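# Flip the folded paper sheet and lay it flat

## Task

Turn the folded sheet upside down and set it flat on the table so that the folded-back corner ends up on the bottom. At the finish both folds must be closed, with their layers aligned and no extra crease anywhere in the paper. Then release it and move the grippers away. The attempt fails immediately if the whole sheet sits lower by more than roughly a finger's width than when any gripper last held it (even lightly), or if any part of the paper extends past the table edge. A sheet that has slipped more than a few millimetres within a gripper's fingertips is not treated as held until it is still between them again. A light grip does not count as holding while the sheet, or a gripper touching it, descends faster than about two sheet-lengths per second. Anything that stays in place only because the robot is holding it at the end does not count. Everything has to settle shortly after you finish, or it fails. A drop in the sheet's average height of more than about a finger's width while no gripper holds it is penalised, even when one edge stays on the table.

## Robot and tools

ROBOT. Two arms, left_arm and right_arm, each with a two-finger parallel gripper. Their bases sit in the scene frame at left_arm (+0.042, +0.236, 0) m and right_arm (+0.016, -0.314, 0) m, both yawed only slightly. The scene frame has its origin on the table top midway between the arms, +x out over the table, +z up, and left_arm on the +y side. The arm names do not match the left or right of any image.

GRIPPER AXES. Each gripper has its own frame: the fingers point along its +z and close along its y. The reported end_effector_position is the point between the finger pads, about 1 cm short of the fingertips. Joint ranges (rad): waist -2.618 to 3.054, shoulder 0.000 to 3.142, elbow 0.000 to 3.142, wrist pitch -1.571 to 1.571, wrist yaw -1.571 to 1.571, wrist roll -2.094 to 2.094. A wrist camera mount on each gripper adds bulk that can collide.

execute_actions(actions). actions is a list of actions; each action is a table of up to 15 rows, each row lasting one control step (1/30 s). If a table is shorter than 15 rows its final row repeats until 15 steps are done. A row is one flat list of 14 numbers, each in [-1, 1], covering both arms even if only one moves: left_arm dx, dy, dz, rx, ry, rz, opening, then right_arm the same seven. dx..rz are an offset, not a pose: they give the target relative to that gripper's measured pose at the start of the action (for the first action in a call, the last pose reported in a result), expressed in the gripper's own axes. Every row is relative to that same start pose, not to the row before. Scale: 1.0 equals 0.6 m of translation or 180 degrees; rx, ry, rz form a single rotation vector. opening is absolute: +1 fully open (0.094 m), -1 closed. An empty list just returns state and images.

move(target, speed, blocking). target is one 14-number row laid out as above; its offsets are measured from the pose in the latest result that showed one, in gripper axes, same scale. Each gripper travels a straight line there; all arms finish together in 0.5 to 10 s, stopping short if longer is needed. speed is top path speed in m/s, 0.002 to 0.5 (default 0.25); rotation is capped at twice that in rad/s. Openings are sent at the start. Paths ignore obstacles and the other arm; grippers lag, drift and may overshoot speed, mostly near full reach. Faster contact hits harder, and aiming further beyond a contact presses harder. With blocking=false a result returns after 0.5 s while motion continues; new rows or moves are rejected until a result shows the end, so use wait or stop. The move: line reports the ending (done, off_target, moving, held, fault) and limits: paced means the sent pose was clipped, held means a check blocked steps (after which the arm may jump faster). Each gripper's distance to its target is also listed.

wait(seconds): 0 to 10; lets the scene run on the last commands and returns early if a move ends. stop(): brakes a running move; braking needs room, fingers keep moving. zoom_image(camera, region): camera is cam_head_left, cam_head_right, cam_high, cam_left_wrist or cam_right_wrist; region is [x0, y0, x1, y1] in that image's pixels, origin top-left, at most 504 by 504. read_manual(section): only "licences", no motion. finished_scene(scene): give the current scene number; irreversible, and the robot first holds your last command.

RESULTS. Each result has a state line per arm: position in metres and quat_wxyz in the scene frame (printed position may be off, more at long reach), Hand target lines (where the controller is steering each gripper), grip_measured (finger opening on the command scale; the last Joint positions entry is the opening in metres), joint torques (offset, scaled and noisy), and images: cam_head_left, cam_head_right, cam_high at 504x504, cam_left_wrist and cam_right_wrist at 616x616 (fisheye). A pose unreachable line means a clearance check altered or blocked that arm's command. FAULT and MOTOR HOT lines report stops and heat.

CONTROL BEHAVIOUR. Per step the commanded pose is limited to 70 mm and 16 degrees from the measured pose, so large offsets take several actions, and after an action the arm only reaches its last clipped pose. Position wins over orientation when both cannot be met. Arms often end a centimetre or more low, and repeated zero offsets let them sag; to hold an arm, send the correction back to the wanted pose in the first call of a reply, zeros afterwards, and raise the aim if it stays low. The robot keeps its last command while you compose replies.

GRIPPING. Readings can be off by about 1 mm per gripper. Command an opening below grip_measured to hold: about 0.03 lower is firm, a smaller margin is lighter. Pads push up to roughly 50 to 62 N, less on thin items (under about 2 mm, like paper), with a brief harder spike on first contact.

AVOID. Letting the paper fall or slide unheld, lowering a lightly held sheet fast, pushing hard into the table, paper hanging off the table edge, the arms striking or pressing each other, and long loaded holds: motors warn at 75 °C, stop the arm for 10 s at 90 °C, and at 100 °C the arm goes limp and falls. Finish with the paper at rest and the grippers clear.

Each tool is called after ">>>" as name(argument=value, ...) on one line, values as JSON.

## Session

>>> execute_actions(actions=[])

Scene clock: 0.00 s.
left_arm: end_effector_position=(+0.4212, +0.2260, +0.4048) grip_measured=+1.000 end_effector_quat_wxyz=(+0.704, +0.002, +0.710, -0.014) | right_arm: end_effector_position=(+0.4013, -0.3185, +0.4039) grip_measured=+1.000 end_effector_quat_wxyz=(+0.704, +0.004, +0.710, -0.003)
Joint positions: left_arm=[ 0.001  1.039  1.043 -0.013 -0.011 -0.017  0.094] | right_arm=[-0.01   1.061  1.05   0.002 -0.008  0.002  0.094]
Joint velocities: left_arm=[ 0.007 -0.002  0.012 -0.037 -0.007 -0.051  0.   ] | right_arm=[ 0.002 -0.017 -0.022 -0.007  0.051  0.051  0.   ]
Joint torques (N m, as the arm reports them, + toward a larger angle): no reading
Motor temperatures (°C, as the motors report them): left_arm=[23 26 25 23 25 26] | right_arm=[23 25 27 26 23 24]
Hand target (left_arm): +0.419, +0.226, +0.407; +0.704, +0.002, +0.711, -0.015
Hand target (right_arm): +0.399, -0.318, +0.408; +0.706, +0.004, +0.708, -0.002

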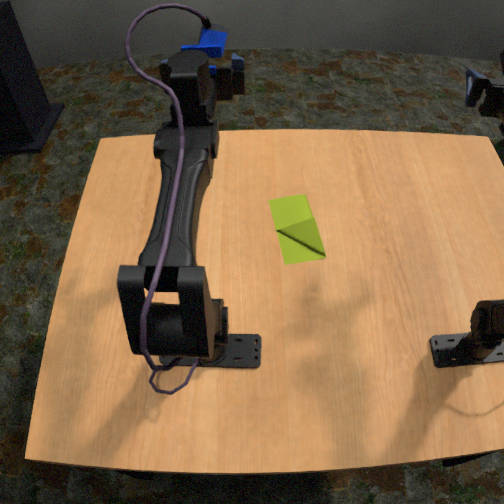

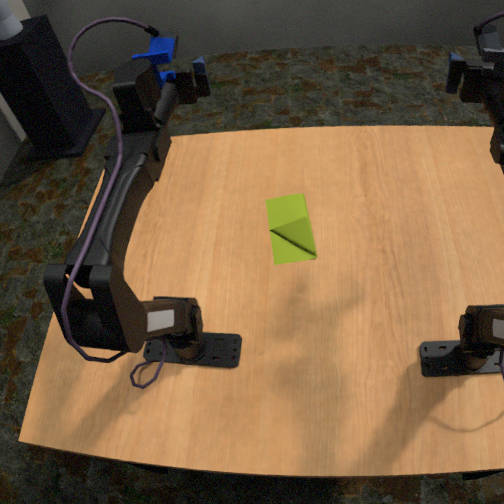

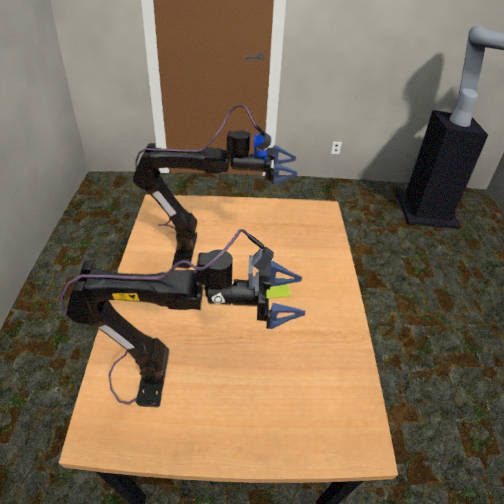

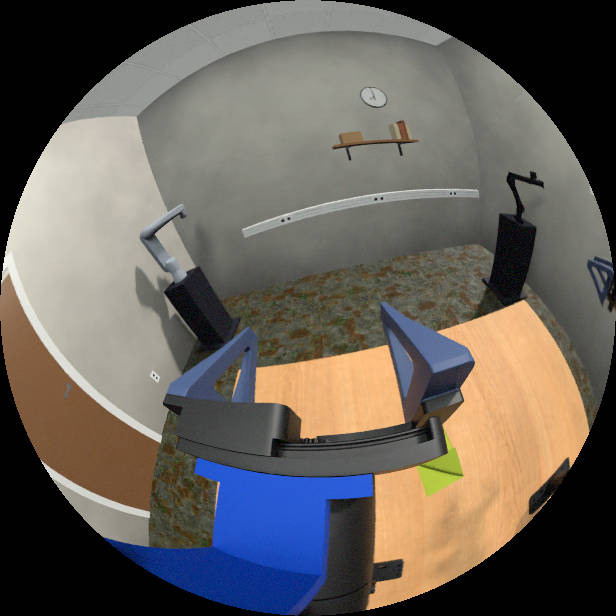

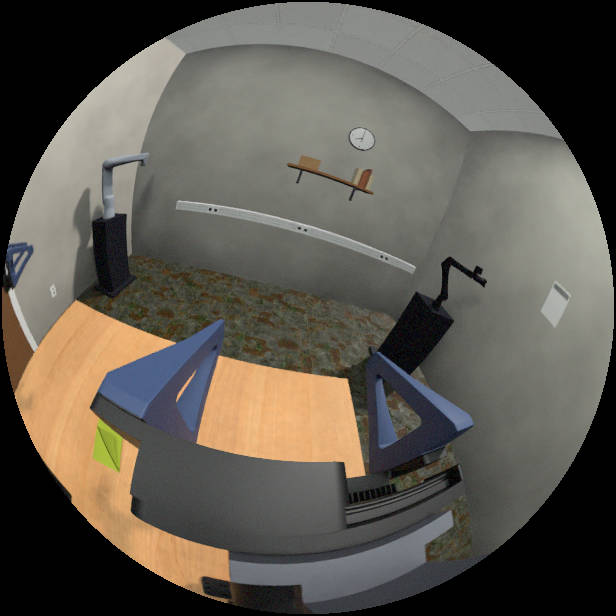

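>>> move(target=[0.605,-0.23,-0.105,0.142,0.486,-0.142,-1,0.603,0.464,-0.119,-0.251,0.489,0.168,-0.2], speed=0.3)

Scene clock: 6.90 s.
left_arm: end_effector_position=(+0.3491, +0.0961, +0.0380) grip_measured=-0.989 end_effector_quat_wxyz=(-0.014, -0.004, +0.964, -0.267) | right_arm: end_effector_position=(+0.3293, -0.0448, +0.0342) grip_measured=-0.199 end_effector_quat_wxyz=(-0.037, -0.062, +0.914, +0.399)
Joint positions: left_arm=[-0.122  1.823  1.116 -0.799  0.537 -0.184  0.001] | right_arm=[ 0.401  2.01   1.208 -0.522 -0.797  0.364  0.038]
Joint velocities: left_arm=[-0.012 -0.007 -0.002 -0.066 -0.007  0.051 -0.   ] | right_arm=[ 0.002  0.007 -0.002 -0.081 -0.022  0.081 -0.001]
Joint torques (N m, as the arm reports them, + toward a larger angle): left_arm=[-0.62 -7.92  8.18  0.4   0.39  0.09] | right_arm=[ 0.39 -9.75  6.84  0.92 -0.45 -0.06]
Motor temperatures (°C, as the motors report them): left_arm=[23 26 26 24 25 26] | right_arm=[23 26 28 27 23 24]
Hand target (left_arm): +0.352, +0.090, +0.044; -0.012, +0.007, +0.961, -0.275
Hand target (right_arm): +0.330, -0.039, +0.042; -0.037, -0.070, +0.910, +0.407
Off the commanded pose (left_arm): 0.014 m, 3 deg.
Off the commanded pose (right_arm): 0.011 m, 2 deg.
move: off_target (left_arm, right_arm)

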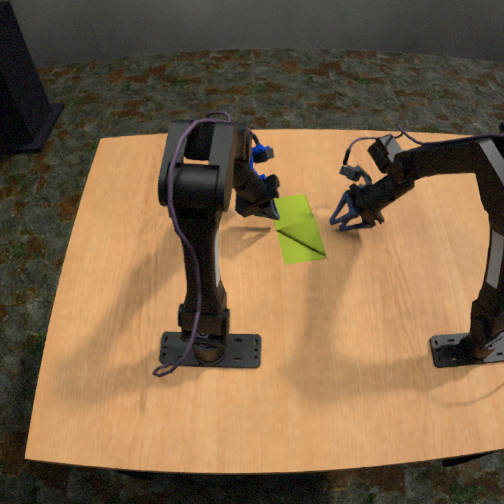

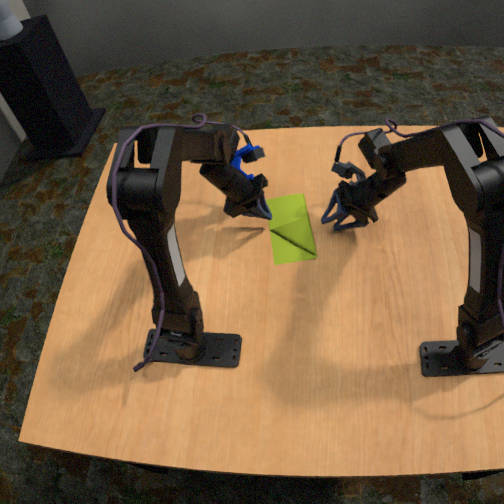

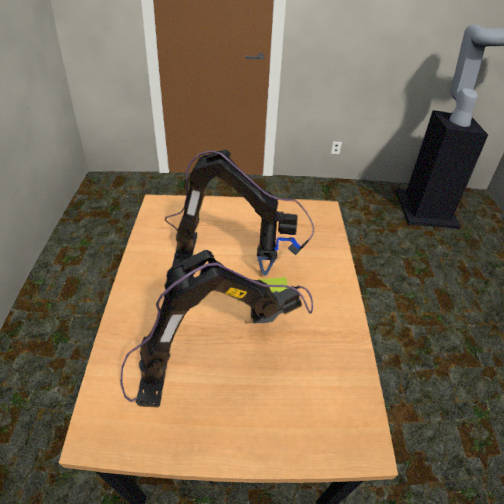

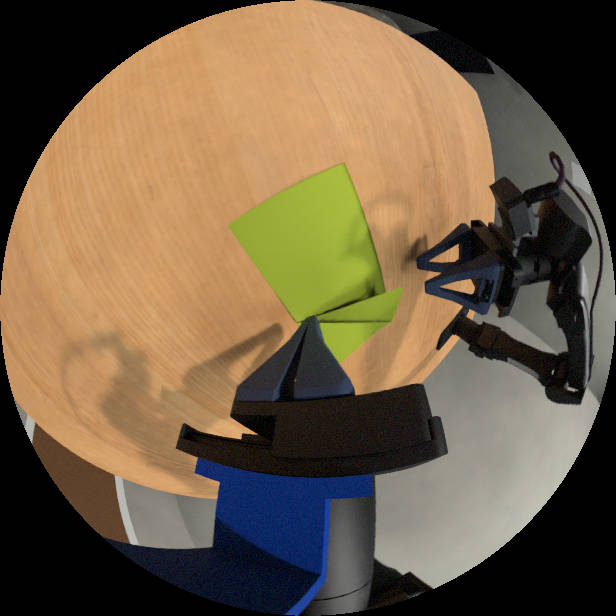

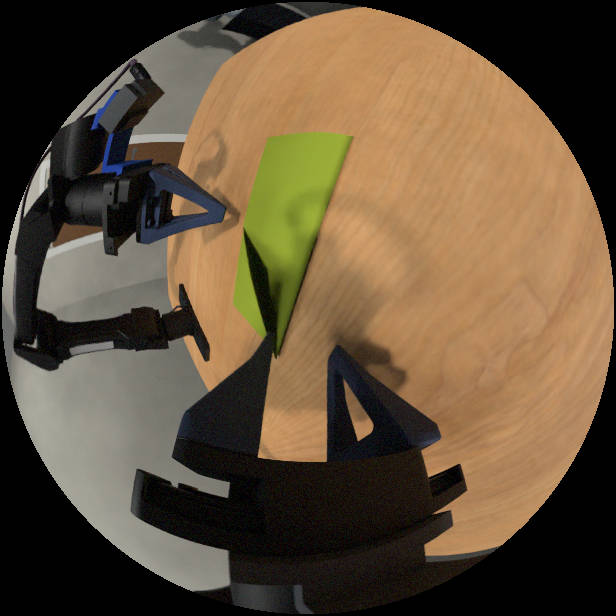

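>>> move(target=[-0.005,0.019,0.07,0,0,0,-1,0.008,0.011,0.069,0,0,0,-0.2], speed=0.05)

>>> execute_actions(actions=[[[0.015,0.022,0.019,-0.01,0.008,0,-1,0.01,-0.014,0.024,0.005,0.005,0,-0.2]],[[0.015,0.022,0.019,-0.01,0.008,0,-1,0.01,-0.012,0.026,0.005,0.005,0,-0.2]],[[0.015,0.022,0.019,-0.01,0.008,0,-1,0.01,-0.012,0.026,0.005,0.005,0,-0.2]]])

Scene clock: 10.57 s.
left_arm: end_effector_position=(+0.3592, +0.0833, +0.0122) grip_measured=-0.989 end_effector_quat_wxyz=(-0.001, -0.001, +0.961, -0.276) | right_arm: end_effector_position=(+0.3258, -0.0101, +0.0223) grip_measured=-0.199 end_effector_quat_wxyz=(-0.027, -0.067, +0.911, +0.407)
Joint positions: left_arm=[-0.149  1.89   1.079 -0.646  0.549 -0.22   0.001] | right_arm=[ 0.488  2.047  1.189 -0.354 -0.778  0.483  0.038]
Joint velocities: left_arm=[-0.012 -0.002 -0.007  0.007 -0.007  0.007 -0.   ] | right_arm=[-0.007 -0.017 -0.012 -0.007 -0.051  0.066  0.001]
Joint torques (N m, as the arm reports them, + toward a larger angle): left_arm=[-0.64 -6.63  3.88  0.88  0.16 -0.04] | right_arm=[ 0.69 -8.95  4.13  1.34 -0.27  0.02]
Motor temperatures (°C, as the motors report them): left_arm=[23 27 26 24 25 26] | right_arm=[23 27 28 27 23 24]
Hand target (left_arm): +0.351, +0.084, -0.003; -0.014, -0.004, +0.964, -0.266
Hand target (right_arm): +0.319, -0.011, +0.011; -0.038, -0.062, +0.914, +0.399
Off the commanded pose (left_arm): 0.018 m, 2 deg.
Off the commanded pose (right_arm): 0.013 m, 2 deg.
move: off_target (left_arm, right_arm)

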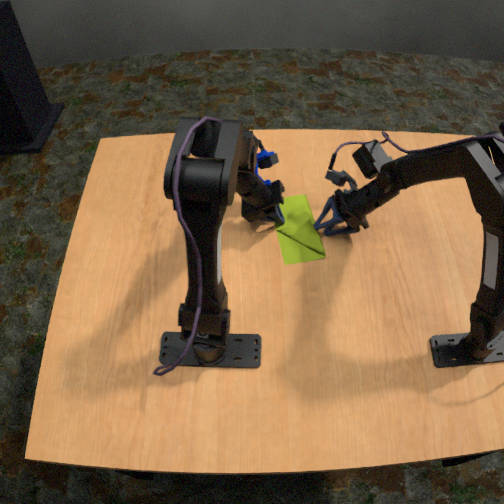

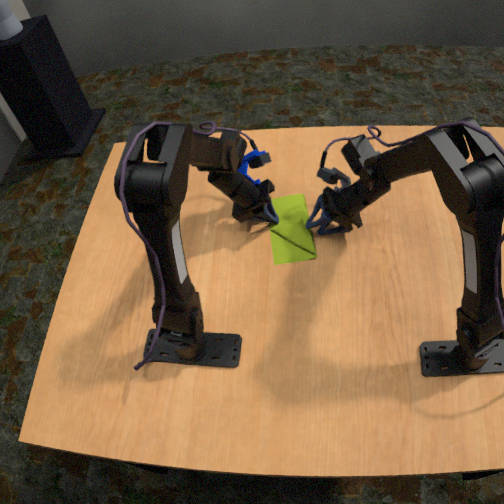

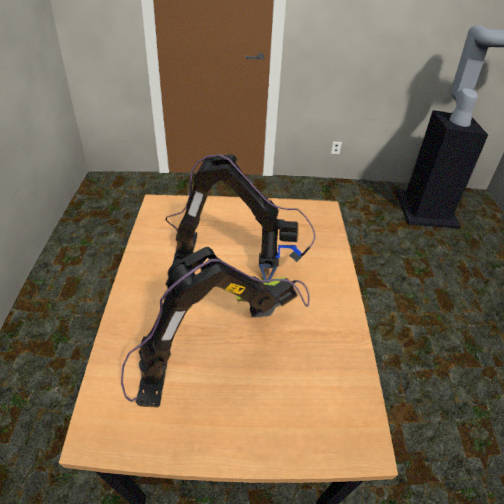

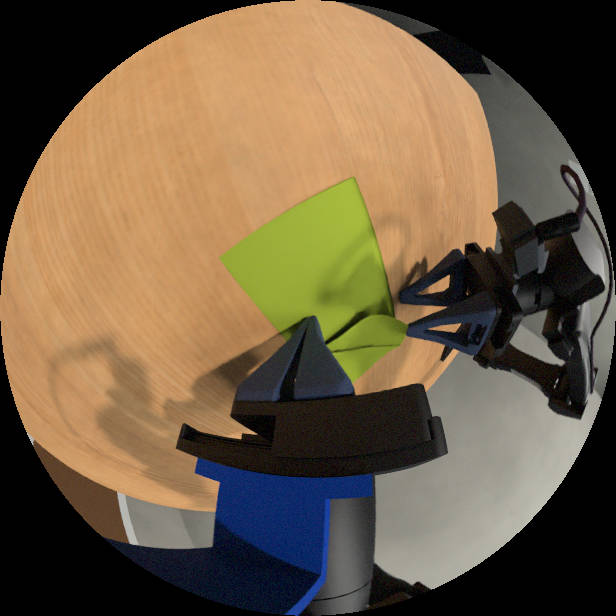

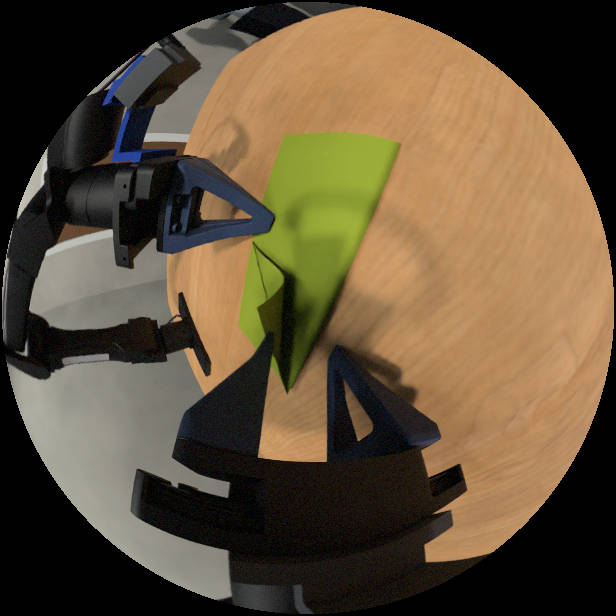

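Scene clock: 12.07 s.
left_arm: end_effector_position=(+0.3592, +0.0833, +0.0122) grip_measured=-0.989 end_effector_quat_wxyz=(+0.001, +0.005, +0.961, -0.276) | right_arm: end_effector_position=(+0.3282, +0.0113, +0.0224) grip_measured=-0.199 end_effector_quat_wxyz=(-0.003, -0.095, +0.900, +0.425)
Joint positions: left_arm=[-0.149  1.89   1.079 -0.646  0.549 -0.206  0.001] | right_arm=[ 0.528  2.07   1.189 -0.245 -0.784  0.497  0.038]
Joint velocities: left_arm=[-0.022  0.007 -0.017 -0.11   0.007  0.007 -0.001] | right_arm=[-0.007 -0.007  0.007  0.007  0.022 -0.081  0.001]
Joint torques (N m, as the arm reports them, + toward a larger angle): left_arm=[-0.1  -6.87  3.65  0.79  0.06  0.12] | right_arm=[ 0.89 -8.33  4.82  1.35 -0.14  0.08]
Motor temperatures (°C, as the motors report them): left_arm=[23 27 26 24 25 26] | right_arm=[23 28 28 27 23 24]
Hand target (left_arm): +0.350, +0.089, -0.004; -0.012, +0.007, +0.965, -0.261
Hand target (right_arm): +0.321, +0.009, +0.007; -0.018, -0.089, +0.907, +0.410
Off the commanded pose (left_arm): 0.020 m, 2 deg.
Off the commanded pose (right_arm): 0.018 m, 3 deg.

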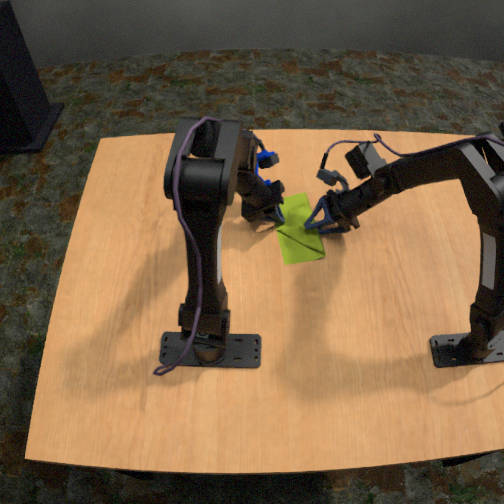

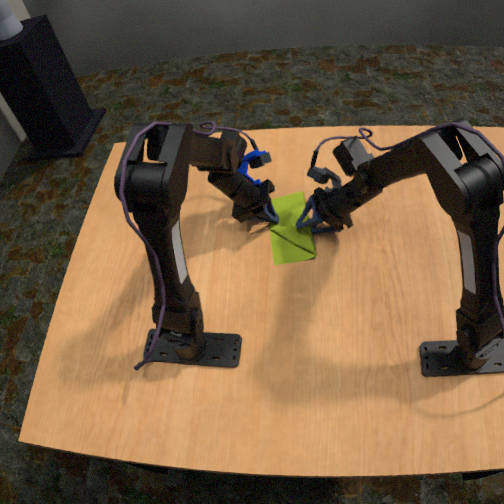

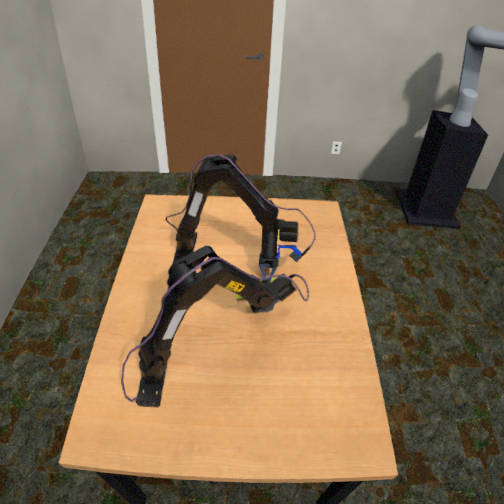

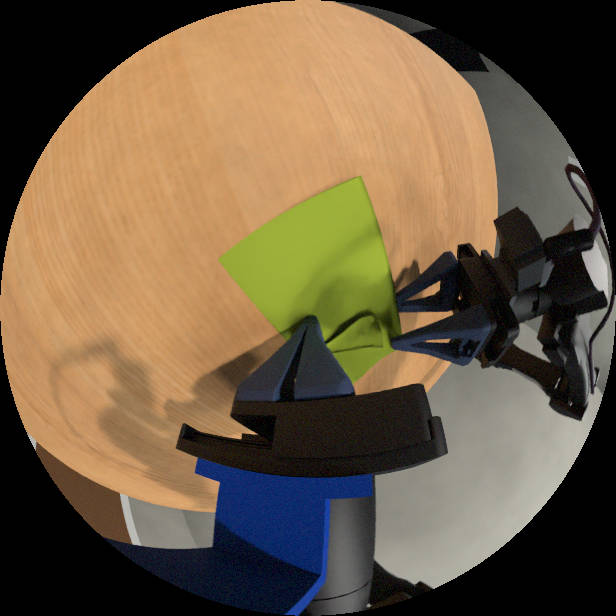

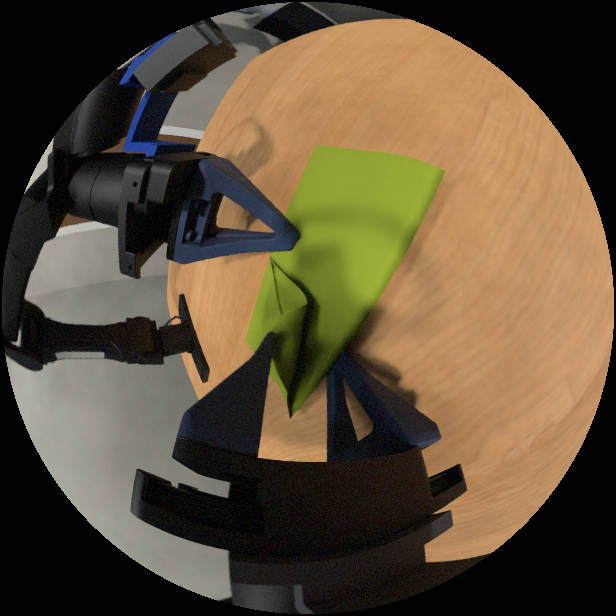

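>>> move(target=[0.005,0.01,0.01,0,0,0,-1,0.005,-0.03,-0.06,0.01,0.01,0.015,-0.2], speed=0.05)

>>> zoom_image(camera="cam_right_wrist", region=[190,200,400,410])

Scene clock: 15.53 s.
left_arm: end_effector_position=(+0.3620, +0.0824, +0.0123) grip_measured=-0.989 end_effector_quat_wxyz=(+0.008, +0.007, +0.960, -0.279) | right_arm: end_effector_position=(+0.3273, -0.0262, +0.0225) grip_measured=-0.199 end_effector_quat_wxyz=(-0.031, -0.076, +0.909, +0.409)
Joint positions: left_arm=[-0.149  1.89   1.076 -0.629  0.552 -0.206  0.001] | right_arm=[ 0.443  2.046  1.191 -0.416 -0.804  0.397  0.038]
Joint velocities: left_arm=[ 0.002 -0.012 -0.002 -0.007 -0.007 -0.066 -0.001] | right_arm=[-0.012  0.007  0.046 -0.066  0.066 -0.081 -0.   ]
Joint torques (N m, as the arm reports them, + toward a larger angle): left_arm=[ 0.3  -7.92  4.19  0.81  0.24  0.05] | right_arm=[ -0.45 -10.71   6.9    0.92  -0.4   -0.06]
Motor temperatures (°C, as the motors report them): left_arm=[23 27 26 24 25 26] | right_arm=[23 29 29 27 23 24]
Hand target (left_arm): +0.356, +0.085, +0.004; +0.001, +0.005, +0.961, -0.276
Hand target (right_arm): +0.331, -0.028, +0.032; -0.025, -0.080, +0.908, +0.410
Off the commanded pose (left_arm): 0.011 m, 1 deg.
Off the commanded pose (right_arm): 0.010 m, 1 deg.
move: off_target (left_arm)

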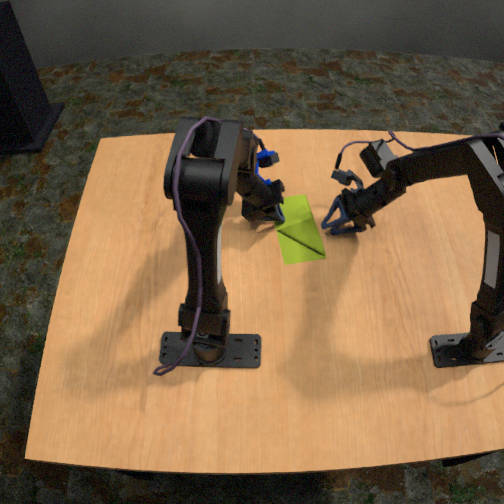

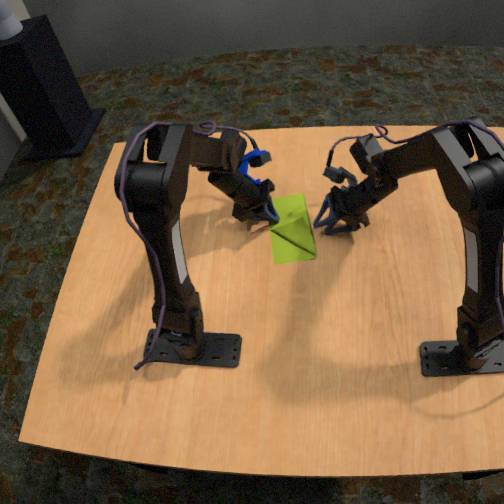

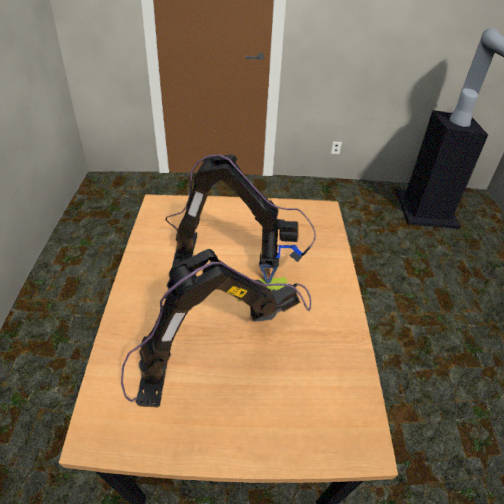

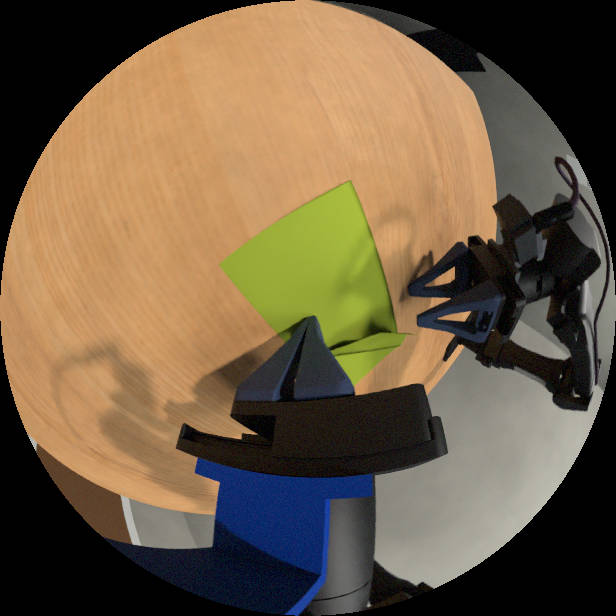

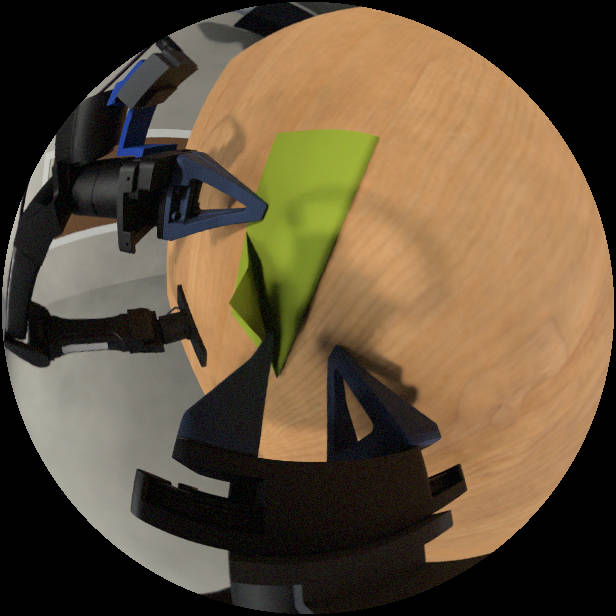

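Region (190, 200, 400, 410) of cam_right_wrist's 616x616 image, scaled by 2.400, with more detail than that image has.

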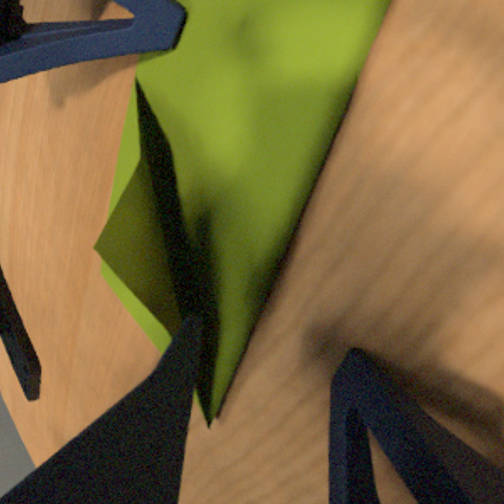

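>>> execute_actions(actions=[[[0.015,0.022,0.019,0.02,0.008,0,-1,0.02,0.02,-0.035,0,0,0,-0.2]],[[0.015,0.022,0.019,0.02,0.008,0,-1,0.01,0.02,-0.01,0,0,0,0.4]],[[0.015,0.022,0.019,-0.01,0.008,0,-1,0.01,0.02,0.025,0,0,0,0.4]],[[0.015,0.022,0.019,-0.01,0.008,0,-1,0.01,0,0.035,0.005,0.005,0,0.4]]])

Scene clock: 19.90 s.
left_arm: end_effector_position=(+0.3627, +0.0811, +0.0115) grip_measured=-0.990 end_effector_quat_wxyz=(+0.012, +0.022, +0.933, -0.358) | right_arm: end_effector_position=(+0.3026, +0.0029, +0.0385) grip_measured=+0.399 end_effector_quat_wxyz=(-0.029, -0.086, +0.913, +0.398)
Joint positions: left_arm=[-0.08   1.93   1.043 -0.573  0.725 -0.111  0.   ] | right_arm=[ 0.552  1.973  1.162 -0.381 -0.748  0.508  0.066]
Joint velocities: left_arm=[ 0.017 -0.002  0.007  0.066  0.007 -0.007  0.001] | right_arm=[-0.007 -0.002 -0.002 -0.022 -0.11  -0.037 -0.001]
Joint torques (N m, as the arm reports them, + toward a larger angle): left_arm=[-0.54 -6.6   3.8   0.82  0.09  0.13] | right_arm=[ 0.16 -9.13  5.05  1.37 -0.36  0.11]
Motor temperatures (°C, as the motors report them): left_arm=[23 28 26 24 25 26] | right_arm=[23 30 29 27 23 24]
Hand target (left_arm): +0.354, +0.084, -0.005; -0.000, +0.025, +0.939, -0.343
Hand target (right_arm): +0.301, +0.003, +0.036; -0.031, -0.084, +0.913, +0.398
Off the commanded pose (left_arm): 0.020 m, 2 deg.
Off the commanded pose (right_arm): 0.003 m, 0 deg.

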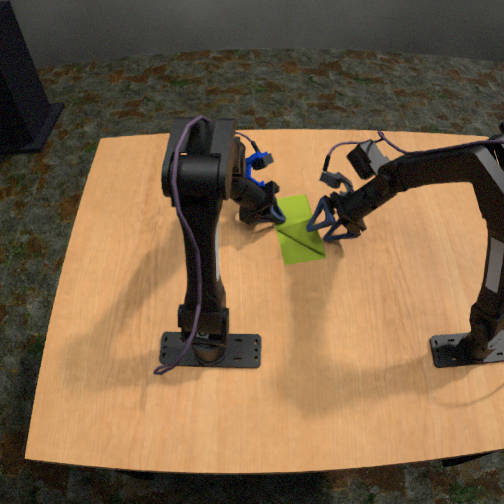

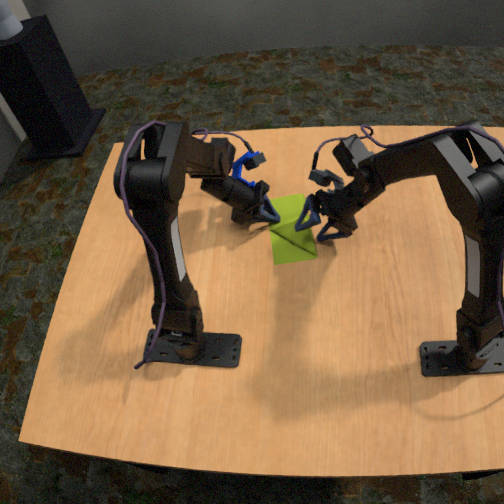

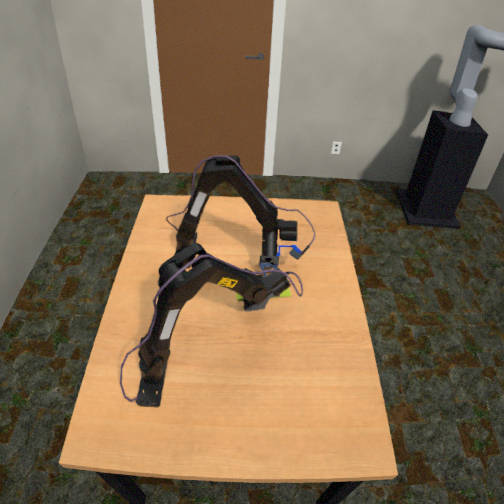

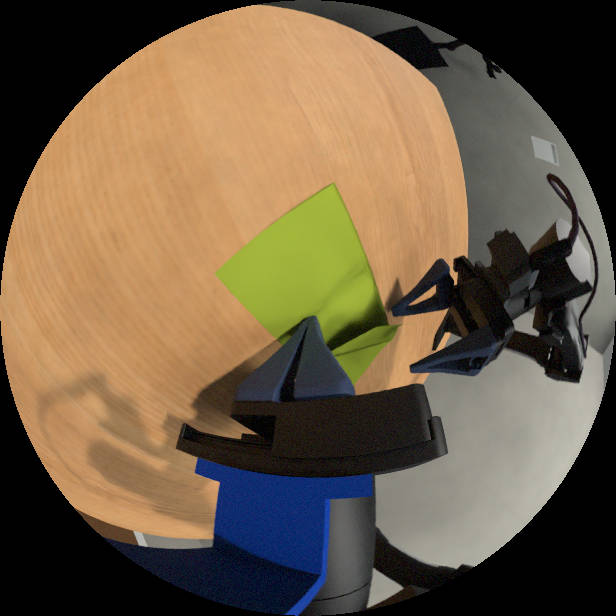

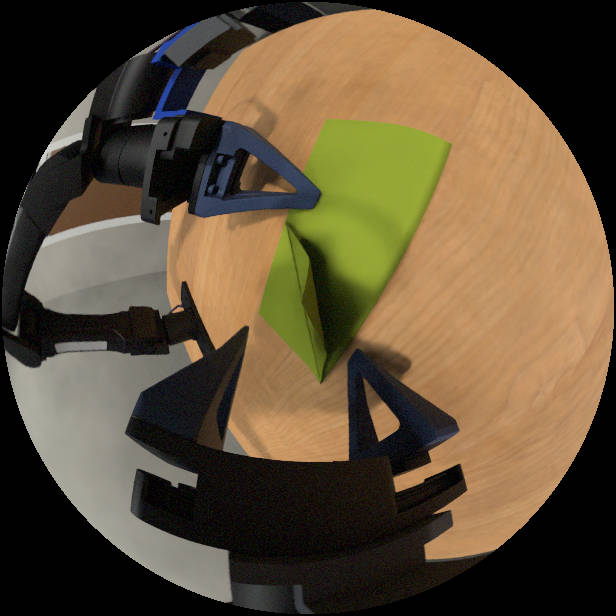

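>>> execute_actions(actions=[[[0.015,0.022,0.019,-0.01,0.008,0,-1,0,-0.03,0.015,0,0.005,0,0.4]],[[0.015,0.022,0.019,-0.01,0.008,0,-1,0.006,-0.013,0.025,0.005,0.005,0,0.4]],[[0.015,0.022,0.019,-0.01,0.008,0,-1,0.006,-0.012,0.026,0.005,0.005,0,0.4]],[[0.015,0.022,0.019,-0.01,0.008,0,-1,0.006,-0.012,0.026,0.005,0.005,0,0.4]]])

>>> zoom_image(camera="cam_right_wrist", region=[220,220,450,450])

Scene clock: 25.10 s.
left_arm: end_effector_position=(+0.3627, +0.0811, +0.0115) grip_measured=-0.990 end_effector_quat_wxyz=(+0.013, +0.025, +0.933, -0.358) | right_arm: end_effector_position=(+0.3066, +0.0240, +0.0331) grip_measured=+0.399 end_effector_quat_wxyz=(-0.011, -0.120, +0.894, +0.431)
Joint positions: left_arm=[-0.08   1.93   1.043 -0.573  0.725 -0.104  0.   ] | right_arm=[ 0.576  2.027  1.162 -0.247 -0.794  0.498  0.066]
Joint velocities: left_arm=[-0.007  0.002 -0.007  0.007  0.007  0.022 -0.001] | right_arm=[ 0.002 -0.007  0.007  0.051 -0.022  0.037  0.   ]
Joint torques (N m, as the arm reports them, + toward a larger angle): left_arm=[-0.54 -6.64  3.82  0.82  0.1   0.13] | right_arm=[ 1.09 -7.86  5.67  1.28 -0.11  0.03]
Motor temperatures (°C, as the motors report them): left_arm=[23 28 26 24 25 26] | right_arm=[23 31 29 27 23 24]
Hand target (left_arm): +0.354, +0.084, -0.005; +0.001, +0.029, +0.939, -0.343
Hand target (right_arm): +0.302, +0.023, +0.017; -0.024, -0.114, +0.902, +0.415
Off the commanded pose (left_arm): 0.020 m, 2 deg.
Off the commanded pose (right_arm): 0.017 m, 3 deg.

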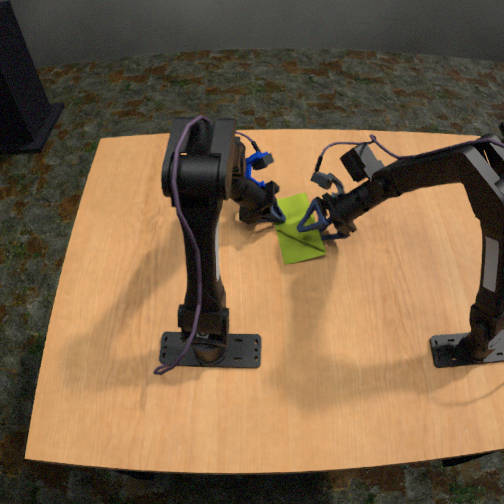

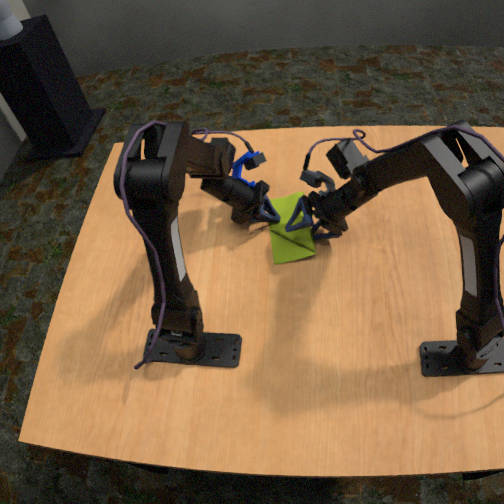

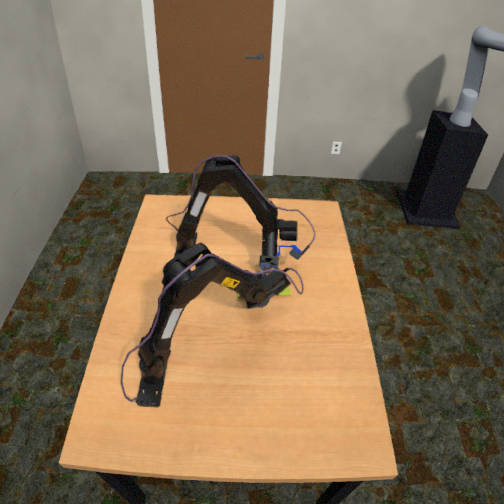

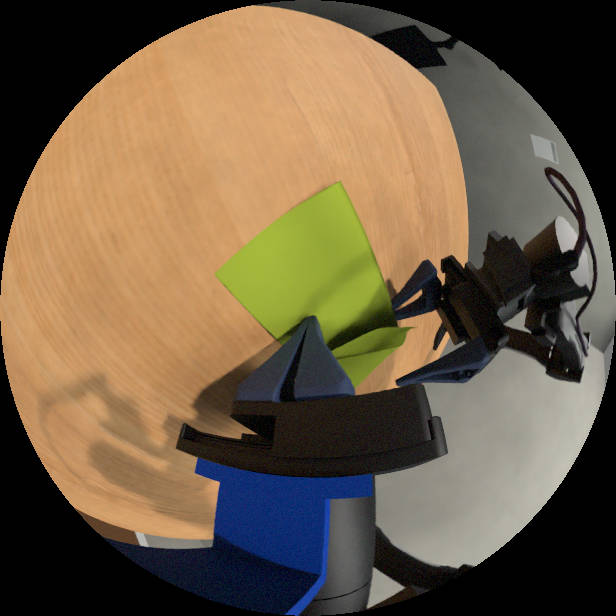

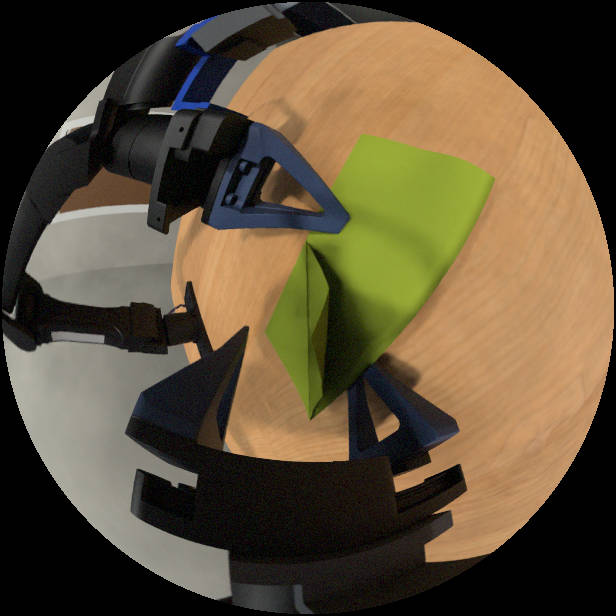

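Region (220, 220, 450, 450) of cam_right_wrist's 616x616 image, scaled by 2.191, with more detail than that image has.

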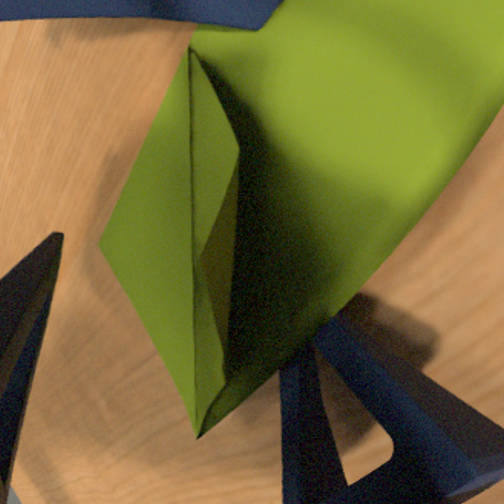

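Under the fold. Close in stages, sliding toward the flap tip.

>>> execute_actions(actions=[[[0.015,0.022,0.019,-0.01,0.008,0,-1,-0.01,-0.008,0,0,0,0.015,0.1]],[[0.015,0.022,0.019,-0.01,0.008,0,-1,-0.012,0,0,0,0,0,-0.2]],[[0.015,0.022,0.019,-0.01,0.008,0,-1,-0.012,0,0,0,0,0,-0.5]],[[0,0,-0.03,0,0,0,-1,0,0,0,0,0,0,-0.75]]])

>>> zoom_image(camera="cam_right_wrist", region=[220,220,450,450])

Scene clock: 29.43 s.
left_arm: end_effector_position=(+0.3551, +0.0928, +0.0142) grip_measured=-0.990 end_effector_quat_wxyz=(-0.000, +0.018, +0.934, -0.356) | right_arm: end_effector_position=(+0.3116, +0.0245, +0.0238) grip_measured=-0.748 end_effector_quat_wxyz=(-0.024, -0.103, +0.898, +0.428)
Joint positions: left_arm=[-0.046  1.918  1.043 -0.642  0.726 -0.064  0.   ] | right_arm=[ 0.57   2.068  1.189 -0.253 -0.796  0.523  0.012]
Joint velocities: left_arm=[-0.002  0.002 -0.007 -0.066 -0.022  0.007 -0.   ] | right_arm=[-0.007  0.012 -0.002 -0.037  0.051 -0.022 -0.   ]
Joint torques (N m, as the arm reports them, + toward a larger angle): left_arm=[ 0.24 -9.69  7.62  0.39  0.37  0.13] | right_arm=[ -0.17 -10.11   5.69   1.39  -0.36  -0.01]
Motor temperatures (°C, as the motors report them): left_arm=[23 28 26 24 25 26] | right_arm=[23 31 29 27 23 24]
Hand target (left_arm): +0.362, +0.093, +0.025; +0.014, +0.027, +0.933, -0.358
Hand target (right_arm): +0.311, +0.025, +0.024; -0.024, -0.103, +0.897, +0.428
Off the commanded pose (left_arm): 0.013 m, 2 deg.
Off the commanded pose (right_arm): 0.000 m, 0 deg.

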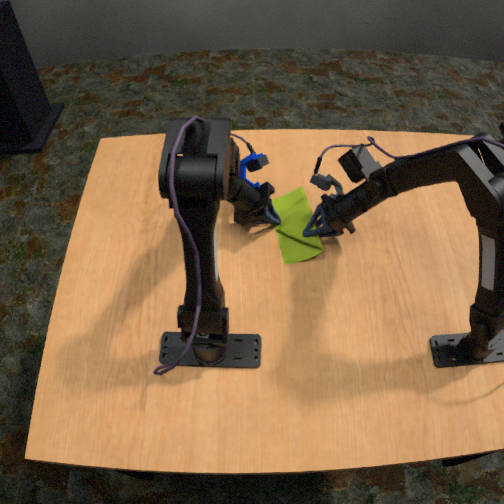

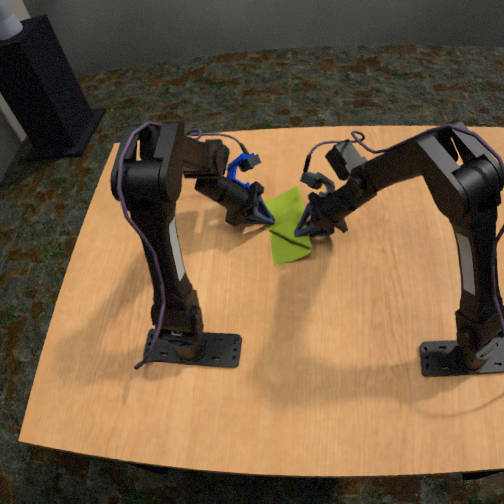

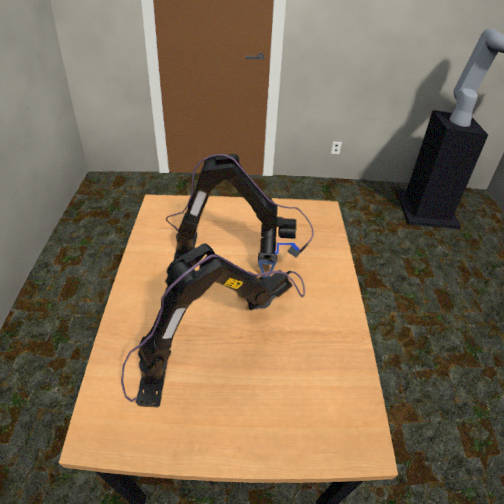

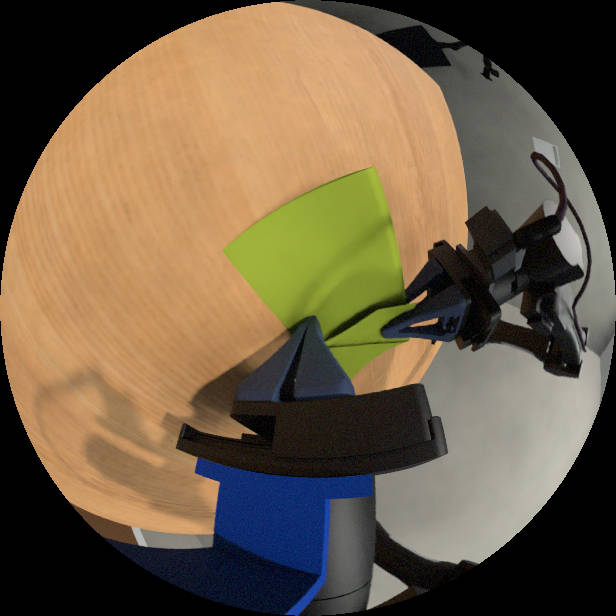

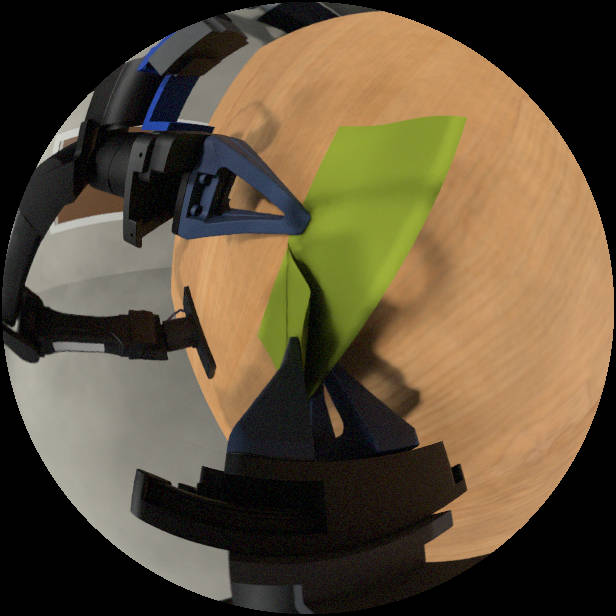

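Region (220, 220, 450, 450) of cam_right_wrist's 616x616 image, scaled by 2.191, with more detail than that image has.

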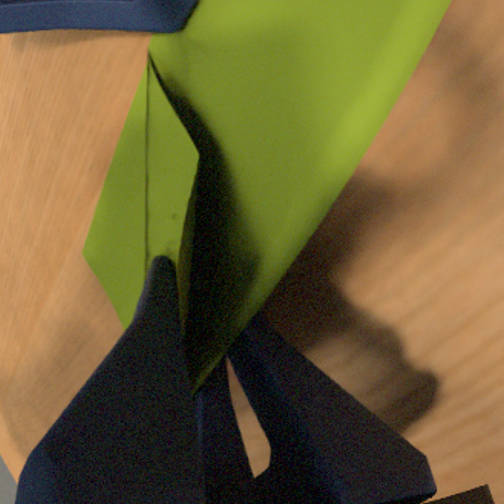

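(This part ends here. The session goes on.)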